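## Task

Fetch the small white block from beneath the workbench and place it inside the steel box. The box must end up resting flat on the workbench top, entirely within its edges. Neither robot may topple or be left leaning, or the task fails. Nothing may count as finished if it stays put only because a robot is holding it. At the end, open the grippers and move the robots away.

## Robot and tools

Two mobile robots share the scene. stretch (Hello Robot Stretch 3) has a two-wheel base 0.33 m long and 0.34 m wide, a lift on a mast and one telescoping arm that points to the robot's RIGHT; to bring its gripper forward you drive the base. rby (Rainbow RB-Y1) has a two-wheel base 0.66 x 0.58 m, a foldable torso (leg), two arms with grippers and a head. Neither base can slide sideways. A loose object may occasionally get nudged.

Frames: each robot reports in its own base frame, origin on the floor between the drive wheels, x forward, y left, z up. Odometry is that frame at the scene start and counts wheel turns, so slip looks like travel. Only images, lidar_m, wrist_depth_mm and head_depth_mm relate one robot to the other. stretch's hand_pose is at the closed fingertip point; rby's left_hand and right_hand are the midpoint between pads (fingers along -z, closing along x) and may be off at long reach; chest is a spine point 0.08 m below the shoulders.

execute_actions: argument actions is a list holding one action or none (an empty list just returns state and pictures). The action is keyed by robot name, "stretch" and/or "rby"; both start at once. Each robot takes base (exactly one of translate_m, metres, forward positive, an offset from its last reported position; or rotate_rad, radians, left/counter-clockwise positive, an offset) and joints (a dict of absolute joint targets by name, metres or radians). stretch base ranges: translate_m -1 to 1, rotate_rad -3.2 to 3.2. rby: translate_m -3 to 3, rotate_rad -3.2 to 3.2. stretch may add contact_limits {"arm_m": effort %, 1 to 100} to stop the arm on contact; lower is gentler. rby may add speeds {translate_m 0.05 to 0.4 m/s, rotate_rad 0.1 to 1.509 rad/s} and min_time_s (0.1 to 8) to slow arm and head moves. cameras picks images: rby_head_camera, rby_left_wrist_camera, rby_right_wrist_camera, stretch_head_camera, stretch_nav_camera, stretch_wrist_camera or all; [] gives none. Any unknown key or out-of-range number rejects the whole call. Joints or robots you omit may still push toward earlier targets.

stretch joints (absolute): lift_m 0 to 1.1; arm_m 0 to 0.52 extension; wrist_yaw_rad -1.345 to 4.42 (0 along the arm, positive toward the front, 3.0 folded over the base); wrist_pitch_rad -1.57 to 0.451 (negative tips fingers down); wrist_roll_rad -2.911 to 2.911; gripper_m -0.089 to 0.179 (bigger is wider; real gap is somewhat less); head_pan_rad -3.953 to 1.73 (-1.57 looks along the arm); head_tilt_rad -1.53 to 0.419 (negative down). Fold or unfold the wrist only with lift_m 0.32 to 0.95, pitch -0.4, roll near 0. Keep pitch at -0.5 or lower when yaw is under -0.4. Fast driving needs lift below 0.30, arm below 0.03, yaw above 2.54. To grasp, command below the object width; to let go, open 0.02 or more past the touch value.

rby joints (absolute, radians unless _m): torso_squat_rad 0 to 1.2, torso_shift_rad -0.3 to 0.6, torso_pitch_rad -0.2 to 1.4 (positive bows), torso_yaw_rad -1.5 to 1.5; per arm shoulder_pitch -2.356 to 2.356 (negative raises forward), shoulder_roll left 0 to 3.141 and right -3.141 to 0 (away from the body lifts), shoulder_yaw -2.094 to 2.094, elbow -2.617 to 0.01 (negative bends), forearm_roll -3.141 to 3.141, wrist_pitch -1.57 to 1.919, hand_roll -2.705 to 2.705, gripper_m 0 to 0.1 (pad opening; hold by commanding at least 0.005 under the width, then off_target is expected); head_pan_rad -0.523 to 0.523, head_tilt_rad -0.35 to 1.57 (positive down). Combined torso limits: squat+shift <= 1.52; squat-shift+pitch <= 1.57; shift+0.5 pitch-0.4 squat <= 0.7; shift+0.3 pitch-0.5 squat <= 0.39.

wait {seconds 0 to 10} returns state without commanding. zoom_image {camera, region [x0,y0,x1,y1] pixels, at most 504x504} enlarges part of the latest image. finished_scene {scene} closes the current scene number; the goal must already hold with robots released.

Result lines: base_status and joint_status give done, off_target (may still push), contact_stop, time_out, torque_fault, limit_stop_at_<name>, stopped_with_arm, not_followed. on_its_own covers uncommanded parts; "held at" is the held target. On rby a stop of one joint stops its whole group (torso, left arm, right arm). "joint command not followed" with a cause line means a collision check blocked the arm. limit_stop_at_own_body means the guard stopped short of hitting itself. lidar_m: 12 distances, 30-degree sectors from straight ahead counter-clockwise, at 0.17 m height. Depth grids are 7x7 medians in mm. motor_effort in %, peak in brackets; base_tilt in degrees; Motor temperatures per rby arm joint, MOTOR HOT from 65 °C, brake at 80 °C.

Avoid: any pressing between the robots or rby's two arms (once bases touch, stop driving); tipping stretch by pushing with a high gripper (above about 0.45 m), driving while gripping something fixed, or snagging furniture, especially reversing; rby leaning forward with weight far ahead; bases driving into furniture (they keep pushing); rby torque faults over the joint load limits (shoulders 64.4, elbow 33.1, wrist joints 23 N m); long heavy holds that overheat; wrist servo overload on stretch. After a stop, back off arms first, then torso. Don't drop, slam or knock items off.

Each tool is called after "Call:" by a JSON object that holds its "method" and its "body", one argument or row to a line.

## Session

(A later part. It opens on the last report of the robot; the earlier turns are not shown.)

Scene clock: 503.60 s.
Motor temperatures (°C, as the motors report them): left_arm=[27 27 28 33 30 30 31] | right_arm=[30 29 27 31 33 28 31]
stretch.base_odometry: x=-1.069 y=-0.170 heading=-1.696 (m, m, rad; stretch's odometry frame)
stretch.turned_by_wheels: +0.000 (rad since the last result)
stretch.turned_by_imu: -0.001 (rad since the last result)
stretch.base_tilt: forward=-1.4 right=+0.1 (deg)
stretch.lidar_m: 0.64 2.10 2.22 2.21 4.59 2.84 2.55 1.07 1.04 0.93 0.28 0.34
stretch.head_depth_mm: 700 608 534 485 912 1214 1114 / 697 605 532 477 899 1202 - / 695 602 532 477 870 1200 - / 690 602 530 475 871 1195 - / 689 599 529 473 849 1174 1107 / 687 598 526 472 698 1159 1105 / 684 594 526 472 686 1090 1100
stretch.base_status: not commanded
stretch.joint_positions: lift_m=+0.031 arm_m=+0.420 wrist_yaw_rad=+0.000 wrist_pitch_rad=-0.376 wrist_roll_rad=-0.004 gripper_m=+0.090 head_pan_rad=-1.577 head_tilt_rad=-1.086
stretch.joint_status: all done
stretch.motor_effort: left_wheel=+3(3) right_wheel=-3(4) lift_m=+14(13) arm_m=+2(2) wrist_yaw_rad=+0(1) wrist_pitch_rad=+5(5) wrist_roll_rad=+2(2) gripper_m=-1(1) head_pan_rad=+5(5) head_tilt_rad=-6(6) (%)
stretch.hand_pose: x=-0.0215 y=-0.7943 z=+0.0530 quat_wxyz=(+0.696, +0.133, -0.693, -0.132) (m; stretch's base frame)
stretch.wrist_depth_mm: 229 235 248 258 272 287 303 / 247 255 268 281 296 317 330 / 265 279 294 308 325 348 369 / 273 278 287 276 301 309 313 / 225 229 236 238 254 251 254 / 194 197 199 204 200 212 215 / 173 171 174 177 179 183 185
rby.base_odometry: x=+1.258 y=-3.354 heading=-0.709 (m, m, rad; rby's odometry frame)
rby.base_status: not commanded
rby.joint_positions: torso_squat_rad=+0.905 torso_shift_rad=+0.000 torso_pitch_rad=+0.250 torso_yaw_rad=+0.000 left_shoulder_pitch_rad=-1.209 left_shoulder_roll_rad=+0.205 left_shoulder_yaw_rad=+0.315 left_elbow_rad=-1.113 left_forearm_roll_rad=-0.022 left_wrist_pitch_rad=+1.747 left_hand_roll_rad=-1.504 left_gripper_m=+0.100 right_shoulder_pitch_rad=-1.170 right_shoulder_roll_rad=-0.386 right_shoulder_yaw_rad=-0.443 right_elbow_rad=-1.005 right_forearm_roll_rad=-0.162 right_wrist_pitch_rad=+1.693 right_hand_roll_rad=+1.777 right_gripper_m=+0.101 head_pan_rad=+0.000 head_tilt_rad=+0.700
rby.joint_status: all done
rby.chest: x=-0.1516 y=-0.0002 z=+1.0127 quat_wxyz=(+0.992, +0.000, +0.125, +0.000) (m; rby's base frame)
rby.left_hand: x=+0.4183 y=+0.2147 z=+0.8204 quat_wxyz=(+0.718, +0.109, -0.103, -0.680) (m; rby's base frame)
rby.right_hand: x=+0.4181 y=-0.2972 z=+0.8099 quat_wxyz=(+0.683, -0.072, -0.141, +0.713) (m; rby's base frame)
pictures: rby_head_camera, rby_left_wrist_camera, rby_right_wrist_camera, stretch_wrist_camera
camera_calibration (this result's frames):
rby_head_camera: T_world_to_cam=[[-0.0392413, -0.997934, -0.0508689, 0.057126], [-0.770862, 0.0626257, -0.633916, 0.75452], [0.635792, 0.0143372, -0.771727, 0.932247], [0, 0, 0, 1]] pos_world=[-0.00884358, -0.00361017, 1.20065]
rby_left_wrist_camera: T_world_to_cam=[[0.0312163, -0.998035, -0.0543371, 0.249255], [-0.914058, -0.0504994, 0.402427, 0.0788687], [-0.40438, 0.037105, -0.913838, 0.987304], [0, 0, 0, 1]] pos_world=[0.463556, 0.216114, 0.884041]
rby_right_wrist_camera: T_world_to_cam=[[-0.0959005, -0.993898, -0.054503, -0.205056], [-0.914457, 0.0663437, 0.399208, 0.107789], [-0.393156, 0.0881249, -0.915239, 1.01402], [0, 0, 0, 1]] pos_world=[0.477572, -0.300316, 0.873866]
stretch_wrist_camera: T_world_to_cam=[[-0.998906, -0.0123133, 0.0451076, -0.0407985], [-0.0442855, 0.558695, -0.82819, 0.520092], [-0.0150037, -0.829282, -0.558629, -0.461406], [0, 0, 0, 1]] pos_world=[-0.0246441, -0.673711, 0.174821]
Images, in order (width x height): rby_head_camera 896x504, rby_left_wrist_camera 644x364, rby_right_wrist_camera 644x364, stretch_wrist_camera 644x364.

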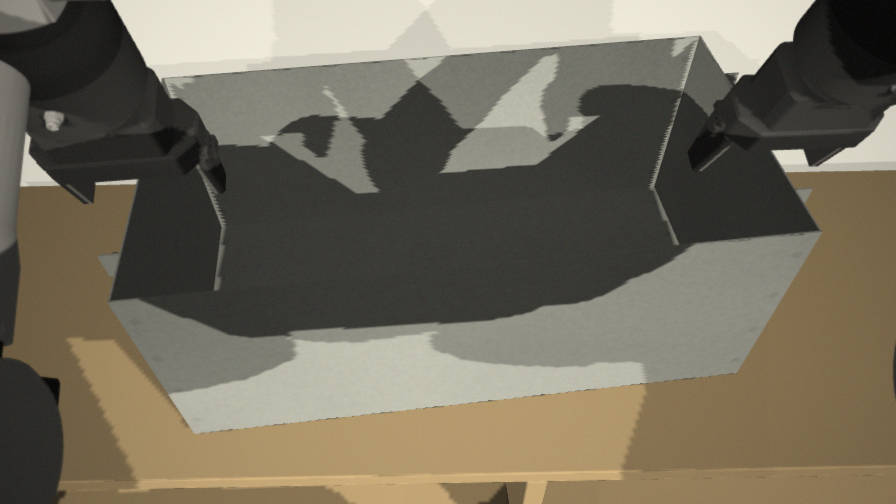

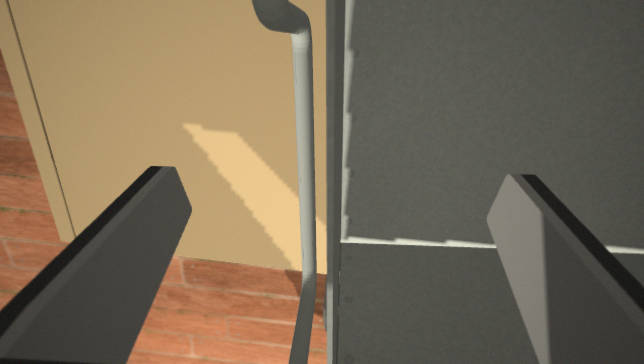

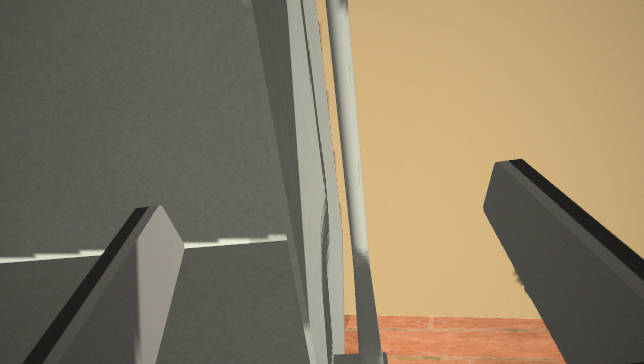

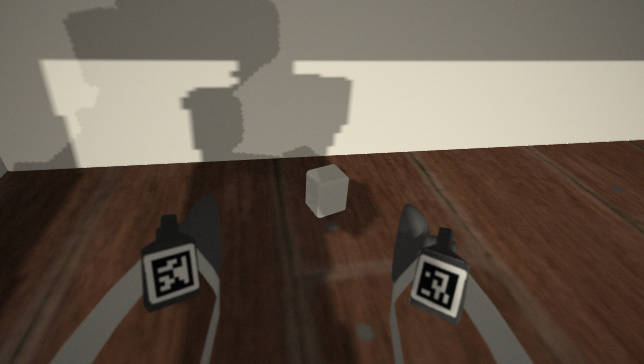

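Call:
{"method": "execute_actions", "body": {
  "actions": [
    {"stretch": {"base": {"translate_m": -0.013}, "joints": {"arm_m": 0.505, "lift_m": 0.006, "gripper_m": 0.11}}, "rby": {"min_time_s": 2.0, "joints": {"torso_squat_rad": 0.6, "torso_shift_rad": 0.25, "left_shoulder_pitch_rad": -0.1026, "left_shoulder_roll_rad": 0.8824, "left_shoulder_yaw_rad": 0.3385, "left_elbow_rad": -1.7225, "left_forearm_roll_rad": 2.5679, "left_wrist_pitch_rad": 1.0869, "left_hand_roll_rad": -1.7355, "right_shoulder_pitch_rad": -0.3766, "right_shoulder_roll_rad": -1.063, "right_shoulder_yaw_rad": -0.1884, "right_elbow_rad": -1.1651, "right_forearm_roll_rad": -2.7016, "right_wrist_pitch_rad": 1.4358, "right_hand_roll_rad": 1.8565}}}
  ],
  "cameras": ["rby_head_camera", "rby_left_wrist_camera", "rby_right_wrist_camera", "stretch_wrist_camera"]
}}

Scene clock: 626.07 s.
Motor temperatures (°C, as the motors report them): left_arm=[27 27 28 33 30 30 31] | right_arm=[30 29 27 31 33 28 31]
stretch.base_odometry: x=-1.068 y=-0.157 heading=-1.696 (m, m, rad; stretch's odometry frame)
stretch.turned_by_wheels: +0.000 (rad since the last result)
stretch.turned_by_imu: -0.001 (rad since the last result)
stretch.base_tilt: forward=-1.4 right=+0.1 (deg)
stretch.lidar_m: 0.65 2.12 2.21 2.21 4.57 2.84 2.53 1.06 1.05 0.94 0.29 0.34
stretch.head_depth_mm: 700 606 535 484 910 1209 1119 / 695 605 533 481 896 1205 - / 695 603 532 476 883 1197 - / 692 601 530 474 869 1193 - / 689 600 529 474 857 1174 1110 / 687 596 528 471 707 1156 1108 / 684 594 527 472 691 1109 1105
stretch.base_status: done
stretch.joint_positions: lift_m=+0.007 arm_m=+0.505 wrist_yaw_rad=+0.000 wrist_pitch_rad=-0.376 wrist_roll_rad=-0.004 gripper_m=+0.110 head_pan_rad=-1.577 head_tilt_rad=-1.086
stretch.joint_status: all done
stretch.motor_effort: left_wheel=+3(4) right_wheel=-3(10) lift_m=+15(16) arm_m=+1(2) wrist_yaw_rad=+0(0) wrist_pitch_rad=+5(4) wrist_roll_rad=+2(2) gripper_m=-1(72) head_pan_rad=+4(4) head_tilt_rad=-6(6) (%)
stretch.hand_pose: x=-0.0215 y=-0.8793 z=+0.0290 quat_wxyz=(+0.696, +0.133, -0.693, -0.132) (m; stretch's base frame)
stretch.wrist_depth_mm: 161 167 173 182 191 202 212 / 174 180 189 198 210 220 234 / 187 196 207 218 232 246 264 / 205 216 223 235 246 260 270 / 193 201 200 165 209 215 217 / 168 - 170 168 176 181 183 / - 146 148 151 153 155 158
rby.base_odometry: x=+1.258 y=-3.354 heading=-0.709 (m, m, rad; rby's odometry frame)
rby.base_status: not commanded
rby.joint_positions: torso_squat_rad=+0.600 torso_shift_rad=+0.250 torso_pitch_rad=+0.250 torso_yaw_rad=+0.000 left_shoulder_pitch_rad=-0.103 left_shoulder_roll_rad=+0.882 left_shoulder_yaw_rad=+0.339 left_elbow_rad=-1.722 left_forearm_roll_rad=+2.568 left_wrist_pitch_rad=+1.087 left_hand_roll_rad=-1.735 left_gripper_m=+0.100 right_shoulder_pitch_rad=-0.377 right_shoulder_roll_rad=-1.063 right_shoulder_yaw_rad=-0.189 right_elbow_rad=-1.165 right_forearm_roll_rad=-2.701 right_wrist_pitch_rad=+1.436 right_hand_roll_rad=+1.856 right_gripper_m=+0.101 head_pan_rad=+0.000 head_tilt_rad=+0.700
rby.joint_status: all done
rby.chest: x=-0.0084 y=-0.0002 z=+1.1401 quat_wxyz=(+0.992, +0.000, +0.125, +0.000) (m; rby's base frame)
rby.left_hand: x=+0.3882 y=+0.2810 z=+1.1207 quat_wxyz=(+0.500, -0.280, -0.715, -0.401) (m; rby's base frame)
rby.right_hand: x=+0.4197 y=-0.3542 z=+1.1211 quat_wxyz=(+0.488, +0.300, -0.699, +0.428) (m; rby's base frame)
pictures: rby_head_camera, rby_left_wrist_camera, rby_right_wrist_camera, stretch_wrist_camera
camera_calibration (this result's frames):
rby_head_camera: T_world_to_cam=[[-0.0392263, -0.997934, -0.0508841, 0.0692318], [-0.771052, 0.0626194, -0.633685, 0.94534], [0.635562, 0.0143772, -0.771916, 0.939714], [0, 0, 0, 1]] pos_world=[0.134375, -0.00361833, 1.32795]
rby_left_wrist_camera: T_world_to_cam=[[-0.352006, -0.0585385, 0.934165, -0.890367], [-0.926438, 0.164069, -0.338813, 0.709125], [-0.133434, -0.98471, -0.111986, 0.530429], [0, 0, 0, 1]] pos_world=[0.414322, 0.353853, 1.13141]
rby_right_wrist_camera: T_world_to_cam=[[0.193095, -0.00843193, -0.981144, 1.02197], [-0.954871, -0.231625, -0.185933, 0.556176], [-0.225689, 0.972769, -0.0527769, 0.580681], [0, 0, 0, 1]] pos_world=[0.464793, -0.427427, 1.13676]
stretch_wrist_camera: T_world_to_cam=[[-0.998906, -0.0123181, 0.0451062, -0.0407654], [-0.0442852, 0.558794, -0.828123, 0.547759], [-0.0150042, -0.829215, -0.558728, -0.545247], [0, 0, 0, 1]] pos_world=[-0.0246441, -0.758714, 0.150806]
Images, in order (width x height): rby_head_camera 896x504, rby_left_wrist_camera 644x364, rby_right_wrist_camera 644x364, stretch_wrist_camera 644x364.

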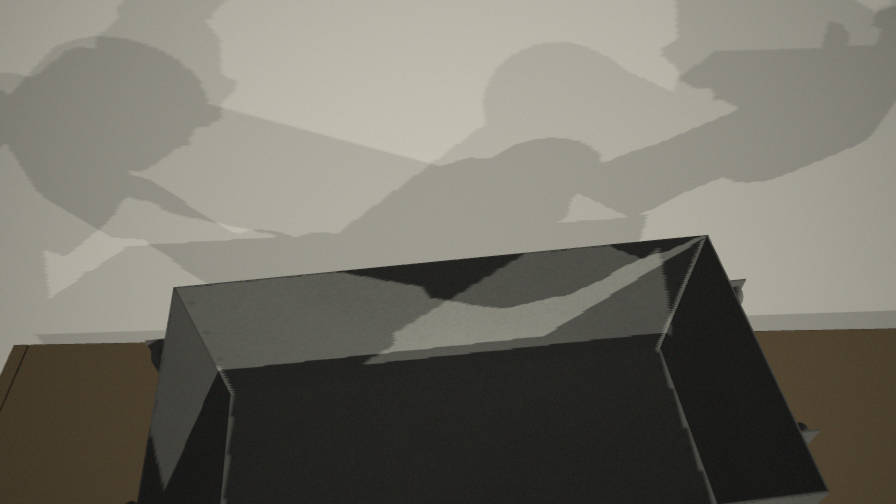

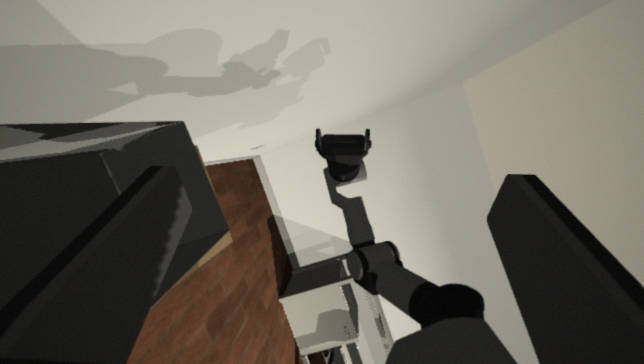

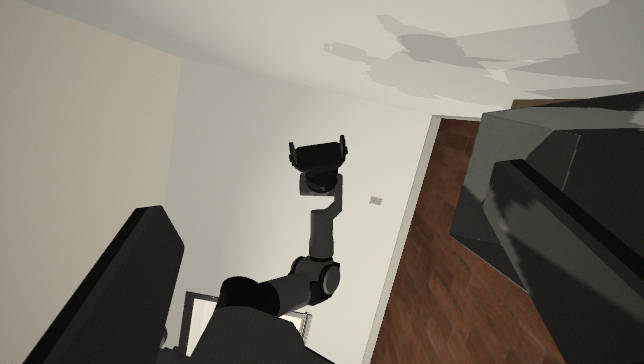

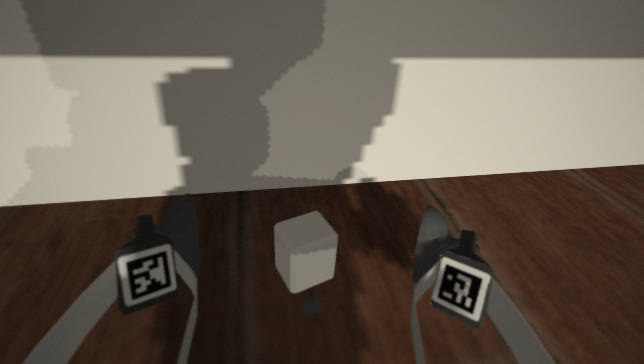

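Call:
{"method": "execute_actions", "body": {
  "actions": [
    {"stretch": {"joints": {"gripper_m": 0.0}}, "rby": {"joints": {"torso_squat_rad": 0.887, "torso_pitch_rad": 0.6, "left_gripper_m": 0.06, "right_gripper_m": 0.06, "head_tilt_rad": 0.55}}}
  ],
  "cameras": ["rby_head_camera", "rby_left_wrist_camera", "rby_right_wrist_camera", "stretch_wrist_camera"]
}}

Scene clock: 644.10 s.
Motor temperatures (°C, as the motors report them): left_arm=[27 27 28 33 30 30 31] | right_arm=[29 30 28 31 33 28 31]
stretch.base_odometry: x=-1.068 y=-0.157 heading=-1.696 (m, m, rad; stretch's odometry frame)
stretch.turned_by_wheels: +0.000 (rad since the last result)
stretch.turned_by_imu: -0.001 (rad since the last result)
stretch.base_tilt: forward=-1.4 right=+0.1 (deg)
stretch.lidar_m: 0.65 2.11 2.22 2.21 4.55 2.83 2.54 1.06 1.05 0.94 0.29 0.34
stretch.head_depth_mm: 700 605 533 485 912 1210 1116 / 698 603 534 481 896 1203 - / 695 604 531 476 883 1199 - / 694 600 530 474 871 1193 - / 687 599 528 474 858 1170 1110 / 686 597 528 471 706 1159 1108 / 685 594 526 471 691 1107 1105
stretch.base_status: not commanded
stretch.joint_positions: lift_m=+0.007 arm_m=+0.505 wrist_yaw_rad=+0.000 wrist_pitch_rad=-0.376 wrist_roll_rad=-0.004 gripper_m=+0.001 head_pan_rad=-1.577 head_tilt_rad=-1.086
stretch.joint_status: all done
stretch.motor_effort: left_wheel=+3(3) right_wheel=-3(4) lift_m=+14(15) arm_m=+0(1) wrist_yaw_rad=-1(0) wrist_pitch_rad=+5(5) wrist_roll_rad=+2(2) gripper_m=-12(87) head_pan_rad=+5(4) head_tilt_rad=-6(6) (%)
stretch.hand_pose: x=-0.0215 y=-0.8793 z=+0.0290 quat_wxyz=(+0.696, +0.133, -0.693, -0.132) (m; stretch's base frame)
stretch.wrist_depth_mm: 161 167 173 182 191 202 213 / 175 179 188 199 210 221 234 / 188 196 205 217 230 246 261 / 205 215 225 236 245 261 269 / 194 196 206 162 211 213 219 / 165 168 162 164 178 181 185 / 145 146 149 152 152 155 158
rby.base_odometry: x=+1.258 y=-3.354 heading=-0.709 (m, m, rad; rby's odometry frame)
rby.base_status: not commanded
rby.joint_positions: torso_squat_rad=+0.887 torso_shift_rad=+0.250 torso_pitch_rad=+0.600 torso_yaw_rad=+0.000 left_shoulder_pitch_rad=-0.103 left_shoulder_roll_rad=+0.882 left_shoulder_yaw_rad=+0.339 left_elbow_rad=-1.723 left_forearm_roll_rad=+2.568 left_wrist_pitch_rad=+1.087 left_hand_roll_rad=-1.735 left_gripper_m=+0.060 right_shoulder_pitch_rad=-0.377 right_shoulder_roll_rad=-1.063 right_shoulder_yaw_rad=-0.189 right_elbow_rad=-1.165 right_forearm_roll_rad=-2.702 right_wrist_pitch_rad=+1.436 right_hand_roll_rad=+1.856 right_gripper_m=+0.060 head_pan_rad=+0.000 head_tilt_rad=+0.550
rby.joint_status: all done
rby.chest: x=+0.0562 y=-0.0002 z=+0.9643 quat_wxyz=(+0.955, +0.000, +0.296, +0.000) (m; rby's base frame)
rby.left_hand: x=+0.4221 y=+0.2810 z=+0.8102 quat_wxyz=(+0.617, -0.345, -0.617, -0.346) (m; rby's base frame)
rby.right_hand: x=+0.4518 y=-0.3542 z=+0.7997 quat_wxyz=(+0.603, +0.370, -0.603, +0.369) (m; rby's base frame)
pictures: rby_head_camera, rby_left_wrist_camera, rby_right_wrist_camera, stretch_wrist_camera
camera_calibration (this result's frames):
rby_head_camera: T_world_to_cam=[[-0.0486271, -0.997933, -0.0420212, 0.055236], [-0.881515, 0.0626602, -0.46798, 0.743244], [0.469646, 0.0142858, -0.882739, 0.852038], [0, 0, 0, 1]] pos_world=[0.25771, -0.00362204, 1.10227]
rby_left_wrist_camera: T_world_to_cam=[[-0.0102602, -0.0586682, 0.998225, -0.78446], [-0.986444, 0.164097, -0.000494718, 0.386502], [-0.163777, -0.984698, -0.0595566, 0.470521], [0, 0, 0, 1]] pos_world=[0.450274, 0.353874, 0.811282]
rby_right_wrist_camera: T_world_to_cam=[[-0.155131, -0.00844992, -0.987858, 0.863154], [-0.9607, -0.231716, 0.152848, 0.258753], [-0.230194, 0.972747, 0.0278284, 0.508499], [0, 0, 0, 1]] pos_world=[0.499539, -0.42739, 0.798973]
stretch_wrist_camera: T_world_to_cam=[[-0.998906, -0.0123188, 0.0451061, -0.0407658], [-0.0442855, 0.558794, -0.828123, 0.547759], [-0.0150036, -0.829215, -0.558729, -0.545247], [0, 0, 0, 1]] pos_world=[-0.0246441, -0.758714, 0.150806]
Images, in order (width x height): rby_head_camera 896x504, rby_left_wrist_camera 644x364, rby_right_wrist_camera 644x364, stretch_wrist_camera 644x364.

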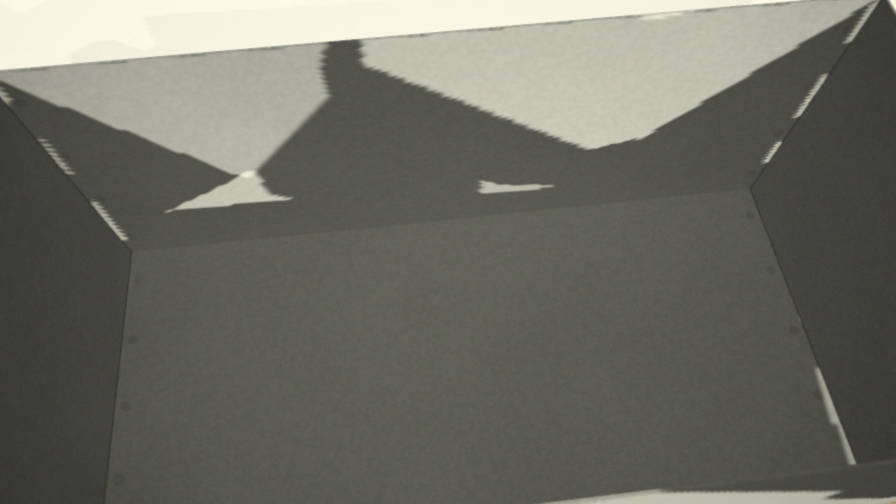

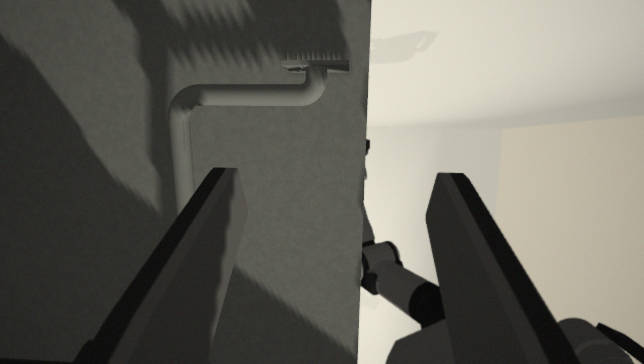

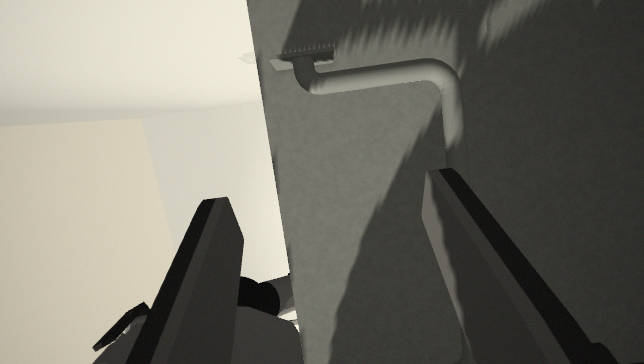

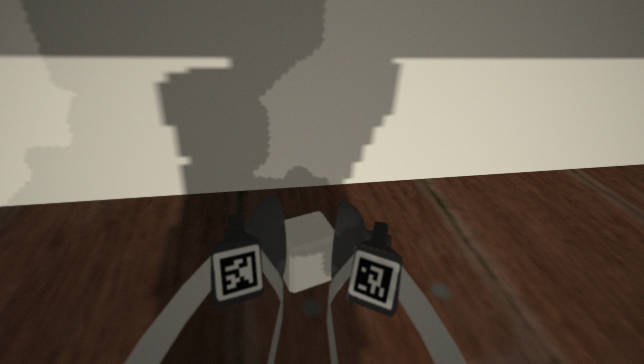

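Call:
{"method": "zoom_image", "body": {
  "camera": "rby_left_wrist_camera",
  "region": [140, 30, 460, 260]
}}

Call:
{"method": "zoom_image", "body": {
  "camera": "rby_right_wrist_camera",
  "region": [190, 20, 510, 260]
}}

Region (140, 30, 460, 260) of rby_left_wrist_camera's 644x364 image, scaled by 1.575, with more detail than that image has; it fills the top 362 rows of this view, and the rest is white.

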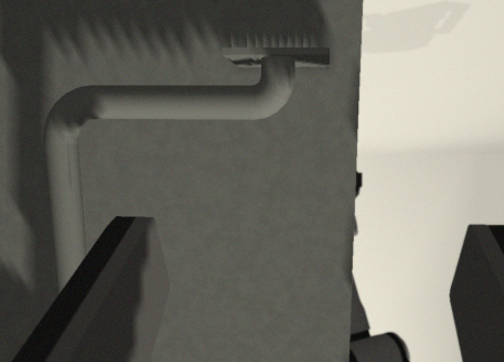

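Region (190, 20, 510, 260) of rby_right_wrist_camera's 644x364 image, scaled by 1.575, with more detail than that image has; it fills the top 378 rows of this view, and the rest is white.

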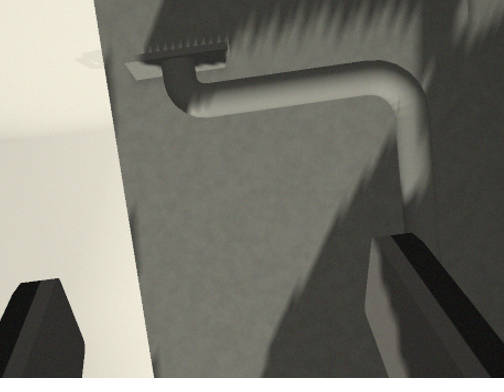

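Call:
{"method": "execute_actions", "body": {
  "actions": [
    {"stretch": {"joints": {"lift_m": 0.10, "arm_m": 0.43, "gripper_m": -0.015}}, "rby": {"min_time_s": 1.4, "joints": {"torso_squat_rad": 1.0, "left_shoulder_pitch_rad": -0.2353, "left_shoulder_roll_rad": 0.8927, "left_shoulder_yaw_rad": 0.2663, "left_elbow_rad": -1.6652, "left_forearm_roll_rad": 2.5009, "left_wrist_pitch_rad": 1.2295, "left_hand_roll_rad": -1.6907, "right_shoulder_pitch_rad": -0.5882, "right_shoulder_roll_rad": -1.0989, "right_shoulder_yaw_rad": -0.0447, "right_elbow_rad": -1.043, "right_forearm_roll_rad": -2.6602, "right_wrist_pitch_rad": 1.6065, "right_hand_roll_rad": 1.8311}}}
  ],
  "cameras": ["rby_left_wrist_camera", "rby_right_wrist_camera", "stretch_wrist_camera"]
}}

Scene clock: 765.20 s.
Motor temperatures (°C, as the motors report them): left_arm=[27 27 28 33 30 30 31] | right_arm=[28 30 28 31 33 28 31]
stretch.base_odometry: x=-1.068 y=-0.157 heading=-1.696 (m, m, rad; stretch's odometry frame)
stretch.turned_by_wheels: +0.000 (rad since the last result)
stretch.turned_by_imu: -0.001 (rad since the last result)
stretch.base_tilt: forward=-1.4 right=+0.1 (deg)
stretch.lidar_m: 0.65 2.11 2.21 2.21 4.57 2.83 2.52 1.06 1.04 0.94 0.29 0.34
stretch.head_depth_mm: 698 606 535 486 913 1212 1111 / 695 604 533 480 897 1210 - / 694 602 532 476 879 1198 - / 692 600 530 475 873 1190 - / 690 598 528 474 854 1171 1107 / 688 597 527 472 708 1155 1105 / 685 594 526 471 689 1101 1102
stretch.base_status: not commanded
stretch.joint_positions: lift_m=+0.099 arm_m=+0.430 wrist_yaw_rad=+0.000 wrist_pitch_rad=-0.376 wrist_roll_rad=-0.004 gripper_m=-0.014 head_pan_rad=-1.577 head_tilt_rad=-1.086
stretch.joint_status: all done
stretch.motor_effort: left_wheel=+3(3) right_wheel=-3(3) lift_m=+50(51) arm_m=-2(1) wrist_yaw_rad=-1(1) wrist_pitch_rad=+6(5) wrist_roll_rad=+2(2) gripper_m=-18(74) head_pan_rad=+5(5) head_tilt_rad=-6(6) (%)
stretch.hand_pose: x=-0.0215 y=-0.8046 z=+0.1214 quat_wxyz=(+0.696, +0.133, -0.693, -0.132) (m; stretch's base frame)
stretch.wrist_depth_mm: 223 229 240 251 264 279 292 / 239 249 260 273 289 306 326 / 260 270 286 303 316 339 360 / 281 297 314 335 354 373 405 / 301 314 331 160 348 354 358 / 273 278 266 266 295 296 303 / 239 241 245 251 253 254 262
rby.base_odometry: x=+1.258 y=-3.354 heading=-0.709 (m, m, rad; rby's odometry frame)
rby.base_status: not commanded
rby.joint_positions: torso_squat_rad=+1.000 torso_shift_rad=+0.250 torso_pitch_rad=+0.600 torso_yaw_rad=+0.000 left_shoulder_pitch_rad=-0.235 left_shoulder_roll_rad=+0.892 left_shoulder_yaw_rad=+0.267 left_elbow_rad=-1.665 left_forearm_roll_rad=+2.501 left_wrist_pitch_rad=+1.229 left_hand_roll_rad=-1.691 left_gripper_m=+0.060 right_shoulder_pitch_rad=-0.588 right_shoulder_roll_rad=-1.098 right_shoulder_yaw_rad=-0.045 right_elbow_rad=-1.043 right_forearm_roll_rad=-2.660 right_wrist_pitch_rad=+1.606 right_hand_roll_rad=+1.831 right_gripper_m=+0.060 head_pan_rad=+0.000 head_tilt_rad=+0.550
rby.joint_status: all done
rby.chest: x=+0.0403 y=-0.0002 z=+0.9024 quat_wxyz=(+0.955, +0.000, +0.295, +0.000) (m; rby's base frame)
rby.left_hand: x=+0.4001 y=+0.2477 z=+0.7462 quat_wxyz=(+0.581, -0.402, -0.581, -0.403) (m; rby's base frame)
rby.right_hand: x=+0.4398 y=-0.3242 z=+0.7482 quat_wxyz=(+0.561, +0.431, -0.561, +0.430) (m; rby's base frame)
pictures: rby_left_wrist_camera, rby_right_wrist_camera, stretch_wrist_camera
camera_calibration (this result's frames):
rby_left_wrist_camera: T_world_to_cam=[[-0.0210159, -0.0556263, 0.99823, -0.719194], [-0.937929, 0.346828, -0.000419368, 0.30553], [-0.346191, -0.936278, -0.0594624, 0.491172], [0, 0, 0, 1]] pos_world=[0.44149, 0.313901, 0.747256]
rby_right_wrist_camera: T_world_to_cam=[[-0.149948, -0.040261, -0.987874, 0.798075], [-0.891379, -0.426765, 0.152694, 0.16842], [-0.427738, 0.903466, 0.028105, 0.542206], [0, 0, 0, 1]] pos_world=[0.501718, -0.385858, 0.747442]
stretch_wrist_camera: T_world_to_cam=[[-0.998906, -0.0123533, 0.0450966, -0.0440418], [-0.0442853, 0.559438, -0.827689, 0.583048], [-0.015004, -0.82878, -0.559373, -0.431283], [0, 0, 0, 1]] pos_world=[-0.0246441, -0.684162, 0.24332]
Images, in order (width x height): rby_left_wrist_camera 644x364, rby_right_wrist_camera 644x364, stretch_wrist_camera 644x364.

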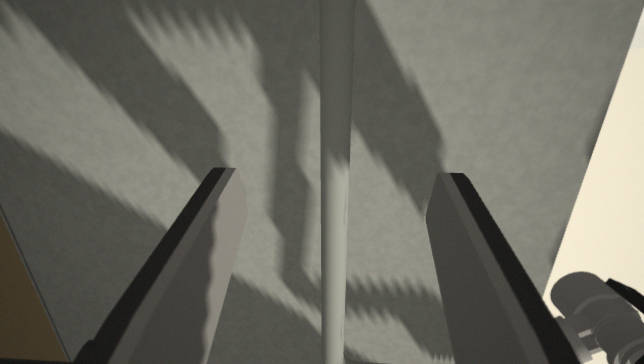

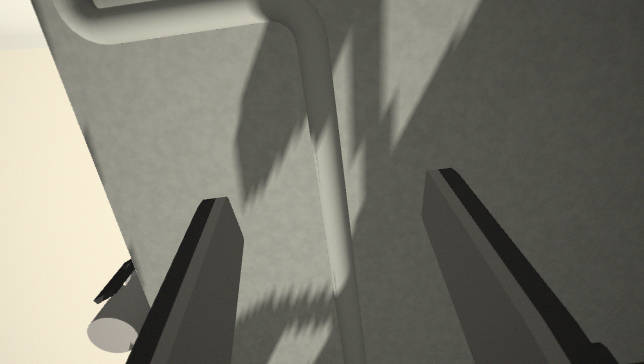

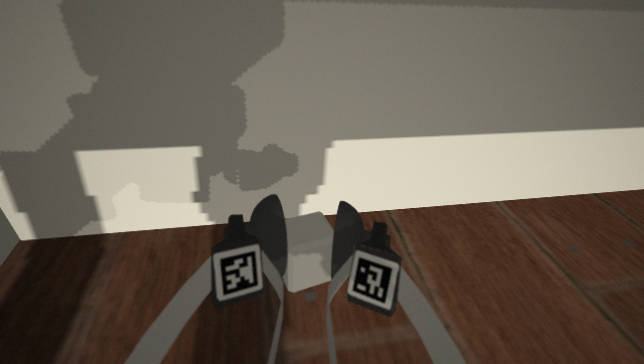

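Call:
{"method": "zoom_image", "body": {
  "camera": "rby_left_wrist_camera",
  "region": [200, 100, 480, 300]
}}

Call:
{"method": "zoom_image", "body": {
  "camera": "rby_right_wrist_camera",
  "region": [190, 100, 470, 300]
}}

Region (200, 100, 480, 300) of rby_left_wrist_camera's 644x364 image, scaled by 1.800, with more detail than that image has; it fills the top 360 rows of this view, and the rest is white.

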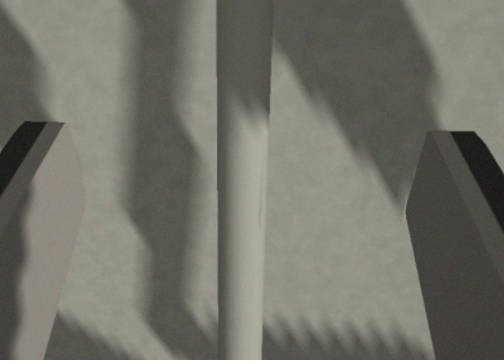

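Region (190, 100, 470, 300) of rby_right_wrist_camera's 644x364 image, scaled by 1.800, with more detail than that image has; it fills the top 360 rows of this view, and the rest is white.

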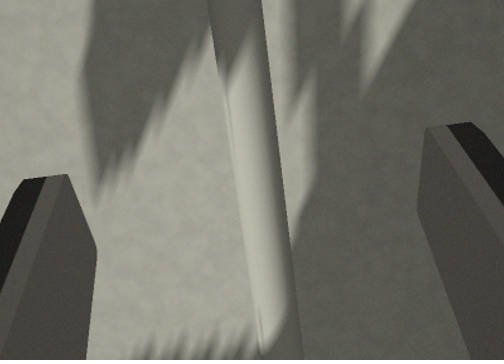

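Call:
{"method": "execute_actions", "body": {
  "actions": [
    {"stretch": {"joints": {"arm_m": 0.38}}, "rby": {"joints": {"right_shoulder_pitch_rad": -0.5773, "right_shoulder_roll_rad": -1.0872, "right_shoulder_yaw_rad": -0.0543, "right_elbow_rad": -1.0736, "right_forearm_roll_rad": -2.6494, "right_wrist_pitch_rad": 1.5853, "right_hand_roll_rad": 1.824, "left_gripper_m": 0.0, "right_gripper_m": 0.0}}}
  ],
  "cameras": ["rby_left_wrist_camera", "rby_right_wrist_camera"]
}}

Scene clock: 792.77 s.
Motor temperatures (°C, as the motors report them): left_arm=[27 27 28 33 30 30 31] | right_arm=[28 30 28 31 33 28 31]
stretch.base_odometry: x=-1.068 y=-0.157 heading=-1.696 (m, m, rad; stretch's odometry frame)
stretch.turned_by_wheels: +0.000 (rad since the last result)
stretch.turned_by_imu: -0.001 (rad since the last result)
stretch.base_tilt: forward=-1.4 right=+0.1 (deg)
stretch.lidar_m: 0.65 2.12 2.21 2.21 4.57 2.83 2.52 1.06 1.04 0.94 0.29 0.34
stretch.head_depth_mm: 700 606 535 486 908 1209 1113 / 696 605 533 482 896 1213 - / 696 603 532 475 883 1199 - / 692 602 530 475 869 1190 - / 690 598 529 474 854 1172 1107 / 688 597 528 473 707 1155 1105 / 683 596 526 472 689 1105 1105
stretch.base_status: not commanded
stretch.joint_positions: lift_m=+0.099 arm_m=+0.380 wrist_yaw_rad=+0.000 wrist_pitch_rad=-0.376 wrist_roll_rad=-0.004 gripper_m=-0.014 head_pan_rad=-1.577 head_tilt_rad=-1.086
stretch.joint_status: all done
stretch.motor_effort: left_wheel=+3(3) right_wheel=-3(3) lift_m=+50(50) arm_m=-2(3) wrist_yaw_rad=+0(0) wrist_pitch_rad=+6(5) wrist_roll_rad=+2(2) gripper_m=-18(18) head_pan_rad=+4(4) head_tilt_rad=-6(6) (%)
stretch.hand_pose: x=-0.0215 y=-0.7546 z=+0.1214 quat_wxyz=(+0.696, +0.133, -0.693, -0.132) (m; stretch's base frame)
stretch.wrist_depth_mm: 266 274 282 297 314 328 349 / 283 290 310 326 339 360 379 / 302 324 338 357 378 401 429 / 328 345 370 384 402 423 452 / 310 326 337 160 348 353 358 / 274 278 266 271 297 297 303 / 238 242 245 250 253 258 260
rby.base_odometry: x=+1.258 y=-3.354 heading=-0.709 (m, m, rad; rby's odometry frame)
rby.base_status: not commanded
rby.joint_positions: torso_squat_rad=+1.000 torso_shift_rad=+0.250 torso_pitch_rad=+0.600 torso_yaw_rad=+0.000 left_shoulder_pitch_rad=-0.235 left_shoulder_roll_rad=+0.892 left_shoulder_yaw_rad=+0.267 left_elbow_rad=-1.665 left_forearm_roll_rad=+2.501 left_wrist_pitch_rad=+1.229 left_hand_roll_rad=-1.691 left_gripper_m=+0.007 right_shoulder_pitch_rad=-0.577 right_shoulder_roll_rad=-1.087 right_shoulder_yaw_rad=-0.054 right_elbow_rad=-1.073 right_forearm_roll_rad=-2.649 right_wrist_pitch_rad=+1.585 right_hand_roll_rad=+1.824 right_gripper_m=+0.007 head_pan_rad=+0.000 head_tilt_rad=+0.550
rby.joint_status: left_gripper_m off_target (ended at +0.007, target +0.000); right_gripper_m off_target (ended at +0.007, target +0.000); the others done
rby.chest: x=+0.0403 y=-0.0002 z=+0.9024 quat_wxyz=(+0.955, +0.000, +0.295, +0.000) (m; rby's base frame)
rby.left_hand: x=+0.4001 y=+0.2477 z=+0.7462 quat_wxyz=(+0.581, -0.402, -0.581, -0.403) (m; rby's base frame)
rby.right_hand: x=+0.4399 y=-0.3181 z=+0.7467 quat_wxyz=(+0.561, +0.431, -0.561, +0.431) (m; rby's base frame)
pictures: rby_left_wrist_camera, rby_right_wrist_camera
camera_calibration (this result's frames):
rby_left_wrist_camera: T_world_to_cam=[[-0.0210662, -0.0556314, 0.998229, -0.719185], [-0.937913, 0.34687, -0.000462204, 0.305564], [-0.34623, -0.936262, -0.0594847, 0.491211], [0, 0, 0, 1]] pos_world=[0.441514, 0.313902, 0.747272]
rby_right_wrist_camera: T_world_to_cam=[[-0.149998, -0.0407801, -0.987845, 0.796701], [-0.891156, -0.427139, 0.15295, 0.17093], [-0.428184, 0.903266, 0.0277288, 0.537194], [0, 0, 0, 1]] pos_world=[0.501848, -0.379729, 0.745978]
Images, in order (width x height): rby_left_wrist_camera 644x364, rby_right_wrist_camera 644x364.

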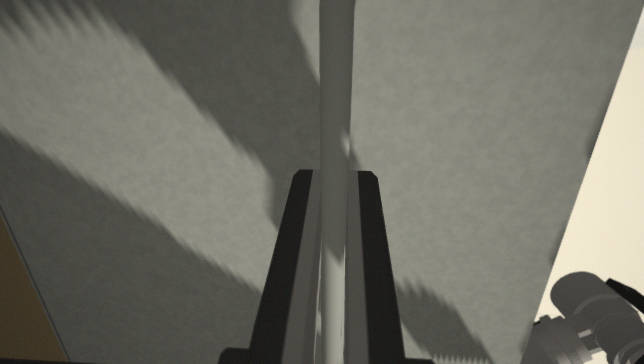

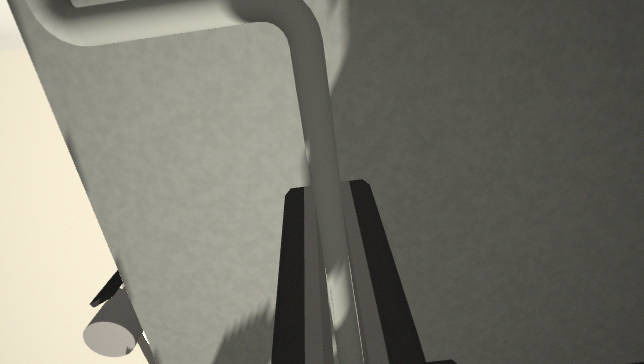

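Call:
{"method": "execute_actions", "body": {
  "actions": [
    {"stretch": {"joints": {"arm_m": 0.32}}, "rby": {"joints": {"torso_squat_rad": 0.86}}}
  ],
  "cameras": ["rby_head_camera", "rby_left_wrist_camera", "rby_right_wrist_camera"]
}}

Scene clock: 820.23 s.
Motor temperatures (°C, as the motors report them): left_arm=[27 27 28 33 30 30 31] | right_arm=[28 30 28 31 33 28 31]
stretch.base_odometry: x=-1.068 y=-0.157 heading=-1.696 (m, m, rad; stretch's odometry frame)
stretch.turned_by_wheels: +0.000 (rad since the last result)
stretch.turned_by_imu: -0.001 (rad since the last result)
stretch.base_tilt: forward=-1.4 right=+0.1 (deg)
stretch.lidar_m: 0.65 2.12 2.22 2.21 4.57 2.84 2.54 1.06 1.04 0.94 0.29 0.34
stretch.head_depth_mm: 699 606 535 485 909 1215 1116 / 697 606 534 482 897 1207 - / 693 603 532 476 882 1199 - / 692 600 532 474 871 1192 - / 691 599 529 474 857 1173 1107 / 688 598 528 472 706 1158 1104 / 684 595 525 472 691 1101 1100
stretch.base_status: not commanded
stretch.joint_positions: lift_m=+0.099 arm_m=+0.320 wrist_yaw_rad=+0.000 wrist_pitch_rad=-0.376 wrist_roll_rad=-0.004 gripper_m=-0.014 head_pan_rad=-1.577 head_tilt_rad=-1.086
stretch.joint_status: all done
stretch.motor_effort: left_wheel=+4(3) right_wheel=-3(4) lift_m=+50(50) arm_m=-3(2) wrist_yaw_rad=+0(0) wrist_pitch_rad=+5(5) wrist_roll_rad=+2(2) gripper_m=-19(18) head_pan_rad=+5(4) head_tilt_rad=-6(6) (%)
stretch.hand_pose: x=-0.0215 y=-0.6946 z=+0.1214 quat_wxyz=(+0.696, +0.133, -0.693, -0.132) (m; stretch's base frame)
stretch.wrist_depth_mm: 312 322 339 351 371 391 410 / 327 348 367 383 405 425 456 / 333 383 397 426 445 472 505 / 328 389 400 413 426 432 442 / 310 325 339 160 346 349 362 / 272 278 267 272 294 298 303 / 238 241 247 248 254 256 260
rby.base_odometry: x=+1.258 y=-3.354 heading=-0.709 (m, m, rad; rby's odometry frame)
rby.base_status: not commanded
rby.joint_positions: torso_squat_rad=+0.860 torso_shift_rad=+0.251 torso_pitch_rad=+0.602 torso_yaw_rad=+0.000 left_shoulder_pitch_rad=-0.234 left_shoulder_roll_rad=+0.892 left_shoulder_yaw_rad=+0.265 left_elbow_rad=-1.664 left_forearm_roll_rad=+2.499 left_wrist_pitch_rad=+1.229 left_hand_roll_rad=-1.691 left_gripper_m=+0.007 right_shoulder_pitch_rad=-0.576 right_shoulder_roll_rad=-1.086 right_shoulder_yaw_rad=-0.052 right_elbow_rad=-1.073 right_forearm_roll_rad=-2.648 right_wrist_pitch_rad=+1.585 right_hand_roll_rad=+1.824 right_gripper_m=+0.007 head_pan_rad=+0.000 head_tilt_rad=+0.550
rby.joint_status: all done
rby.chest: x=+0.0606 y=-0.0002 z=+0.9780 quat_wxyz=(+0.955, +0.000, +0.296, +0.000) (m; rby's base frame)
rby.left_hand: x=+0.4197 y=+0.2478 z=+0.8196 quat_wxyz=(+0.583, -0.403, -0.580, -0.402) (m; rby's base frame)
rby.right_hand: x=+0.4592 y=-0.3181 z=+0.8199 quat_wxyz=(+0.563, +0.432, -0.559, +0.430) (m; rby's base frame)
pictures: rby_head_camera, rby_left_wrist_camera, rby_right_wrist_camera
camera_calibration (this result's frames):
rby_head_camera: T_world_to_cam=[[-0.0486715, -0.997934, -0.0419349, 0.055947], [-0.882381, 0.0626325, -0.466348, 0.751961], [0.468011, 0.0143047, -0.883607, 0.863007], [0, 0, 0, 1]] pos_world=[0.262343, -0.00361084, 1.11558]
rby_left_wrist_camera: T_world_to_cam=[[-0.0155455, -0.0573657, 0.998232, -0.793982], [-0.937985, 0.346636, 0.00531295, 0.319228], [-0.346328, -0.936244, -0.0591968, 0.502271], [0, 0, 0, 1]] pos_world=[0.461038, 0.314045, 0.820615]
rby_right_wrist_camera: T_world_to_cam=[[-0.155984, -0.041987, -0.986867, 0.873438], [-0.890336, -0.426684, 0.15888, 0.171857], [-0.427752, 0.903425, 0.0291733, 0.542102], [0, 0, 0, 1]] pos_world=[0.521137, -0.379747, 0.818847]
Images, in order (width x height): rby_head_camera 896x504, rby_left_wrist_camera 644x364, rby_right_wrist_camera 644x364.

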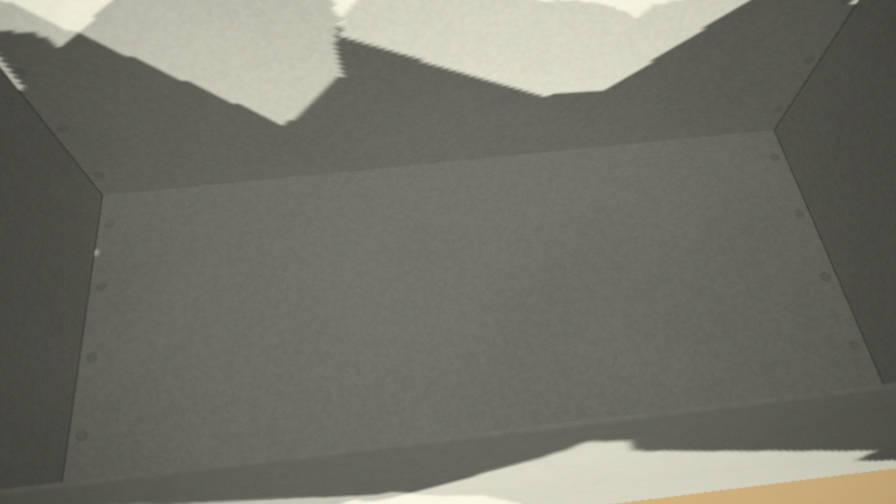

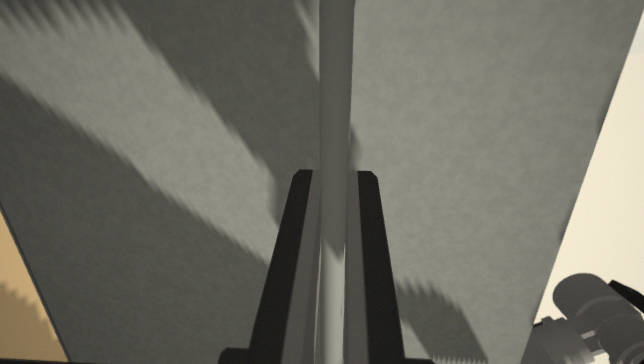

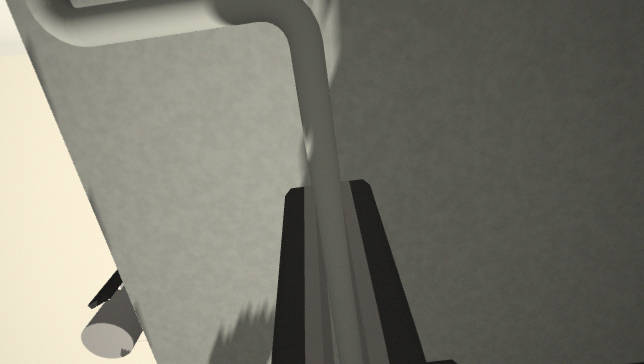

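Call:
{"method": "execute_actions", "body": {
  "actions": [
    {"stretch": {"base": {"translate_m": -0.17}, "joints": {"arm_m": 0.15}}, "rby": {"base": {"translate_m": -0.45}, "joints": {"torso_squat_rad": 0.45, "torso_shift_rad": 0.1, "head_tilt_rad": -0.2}}}
  ],
  "cameras": ["rby_left_wrist_camera", "stretch_nav_camera"]
}}

Scene clock: 829.87 s.
Motor temperatures (°C, as the motors report them): left_arm=[27 27 29 33 31 30 31] | right_arm=[29 30 28 31 34 28 31]
stretch.base_odometry: x=-1.046 y=+0.012 heading=-1.696 (m, m, rad; stretch's odometry frame)
stretch.turned_by_wheels: +0.000 (rad since the last result)
stretch.turned_by_imu: -0.001 (rad since the last result)
stretch.base_tilt: forward=-1.3 right=+0.1 (deg)
stretch.lidar_m: 0.72 2.28 2.12 2.07 4.27 2.62 2.36 0.91 1.08 0.97 0.41 0.39
stretch.head_depth_mm: 699 605 535 501 925 1209 1124 / 696 604 533 500 918 1215 - / 696 603 530 491 903 1212 - / 693 601 531 489 897 1196 - / 690 600 530 481 891 1191 1105 / 687 598 527 480 880 1184 1100 / 684 594 527 472 861 1158 1103
stretch.base_status: done
stretch.joint_positions: lift_m=+0.099 arm_m=+0.150 wrist_yaw_rad=+0.000 wrist_pitch_rad=-0.376 wrist_roll_rad=-0.004 gripper_m=-0.014 head_pan_rad=-1.577 head_tilt_rad=-1.086
stretch.joint_status: all done
stretch.motor_effort: left_wheel=+3(4) right_wheel=-3(9) lift_m=+50(50) arm_m=-2(2) wrist_yaw_rad=-1(1) wrist_pitch_rad=+5(5) wrist_roll_rad=+2(2) gripper_m=-19(19) head_pan_rad=+4(5) head_tilt_rad=-7(6) (%)
stretch.hand_pose: x=-0.0215 y=-0.5246 z=+0.1214 quat_wxyz=(+0.696, +0.133, -0.693, -0.132) (m; stretch's base frame)
stretch.wrist_depth_mm: 473 489 512 542 563 591 621 / 510 522 565 587 631 658 698 / 482 490 512 518 541 559 583 / 380 392 407 415 425 435 442 / 322 325 340 159 348 350 365 / 274 278 267 267 295 301 305 / 241 241 247 250 253 257 262
rby.base_odometry: x=+0.916 y=-3.061 heading=-0.711 (m, m, rad; rby's odometry frame)
rby.base_status: done
rby.joint_positions: torso_squat_rad=+0.450 torso_shift_rad=+0.101 torso_pitch_rad=+0.602 torso_yaw_rad=+0.000 left_shoulder_pitch_rad=-0.234 left_shoulder_roll_rad=+0.892 left_shoulder_yaw_rad=+0.265 left_elbow_rad=-1.664 left_forearm_roll_rad=+2.499 left_wrist_pitch_rad=+1.229 left_hand_roll_rad=-1.691 left_gripper_m=+0.007 right_shoulder_pitch_rad=-0.576 right_shoulder_roll_rad=-1.086 right_shoulder_yaw_rad=-0.052 right_elbow_rad=-1.073 right_forearm_roll_rad=-2.648 right_wrist_pitch_rad=+1.585 right_hand_roll_rad=+1.824 right_gripper_m=+0.007 head_pan_rad=+0.000 head_tilt_rad=-0.200
rby.joint_status: all done
rby.chest: x=+0.0106 y=-0.0002 z=+1.1627 quat_wxyz=(+0.955, +0.000, +0.296, +0.000) (m; rby's base frame)
rby.left_hand: x=+0.3696 y=+0.2478 z=+1.0043 quat_wxyz=(+0.584, -0.403, -0.579, -0.402) (m; rby's base frame)
rby.right_hand: x=+0.4092 y=-0.3181 z=+1.0045 quat_wxyz=(+0.563, +0.432, -0.559, +0.430) (m; rby's base frame)
pictures: rby_left_wrist_camera, stretch_nav_camera (sideways: a quarter turn counterclockwise sets it upright)
camera_calibration (this result's frames):
rby_left_wrist_camera: T_world_to_cam=[[-0.0153973, -0.0574795, 0.998228, -0.979119], [-0.938016, 0.346549, 0.00548627, 0.271171], [-0.346251, -0.936269, -0.0592526, 0.495931], [0, 0, 0, 1]] pos_world=[0.411004, 0.314072, 1.00528]
stretch_nav_camera: T_world_to_cam=[[-0.0124093, -0.87857, 0.477453, -0.583377], [-0.997129, 0.0465434, 0.0597294, -0.0186349], [-0.0746987, -0.475341, -0.876625, 1.10497], [0, 0, 0, 1]] pos_world=[0.0567193, 0.0135691, 1.2483]
Images, in order (width x height): rby_left_wrist_camera 644x364, stretch_nav_camera 672x504.

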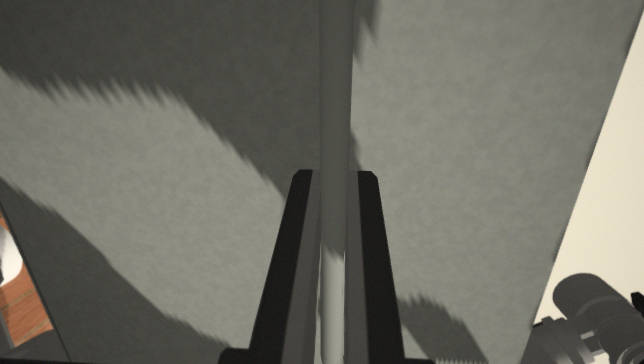

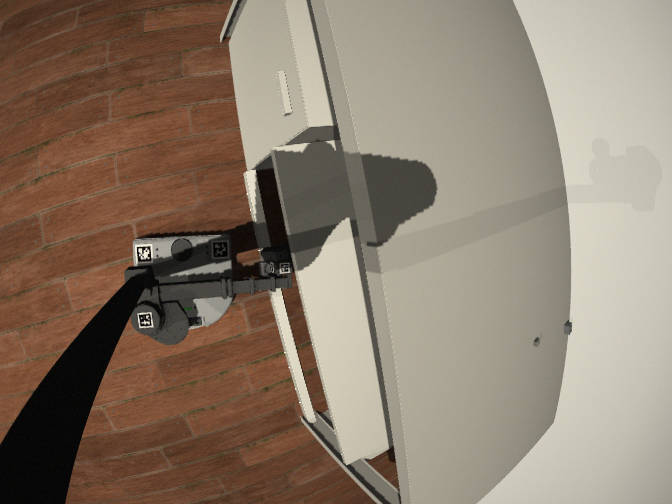

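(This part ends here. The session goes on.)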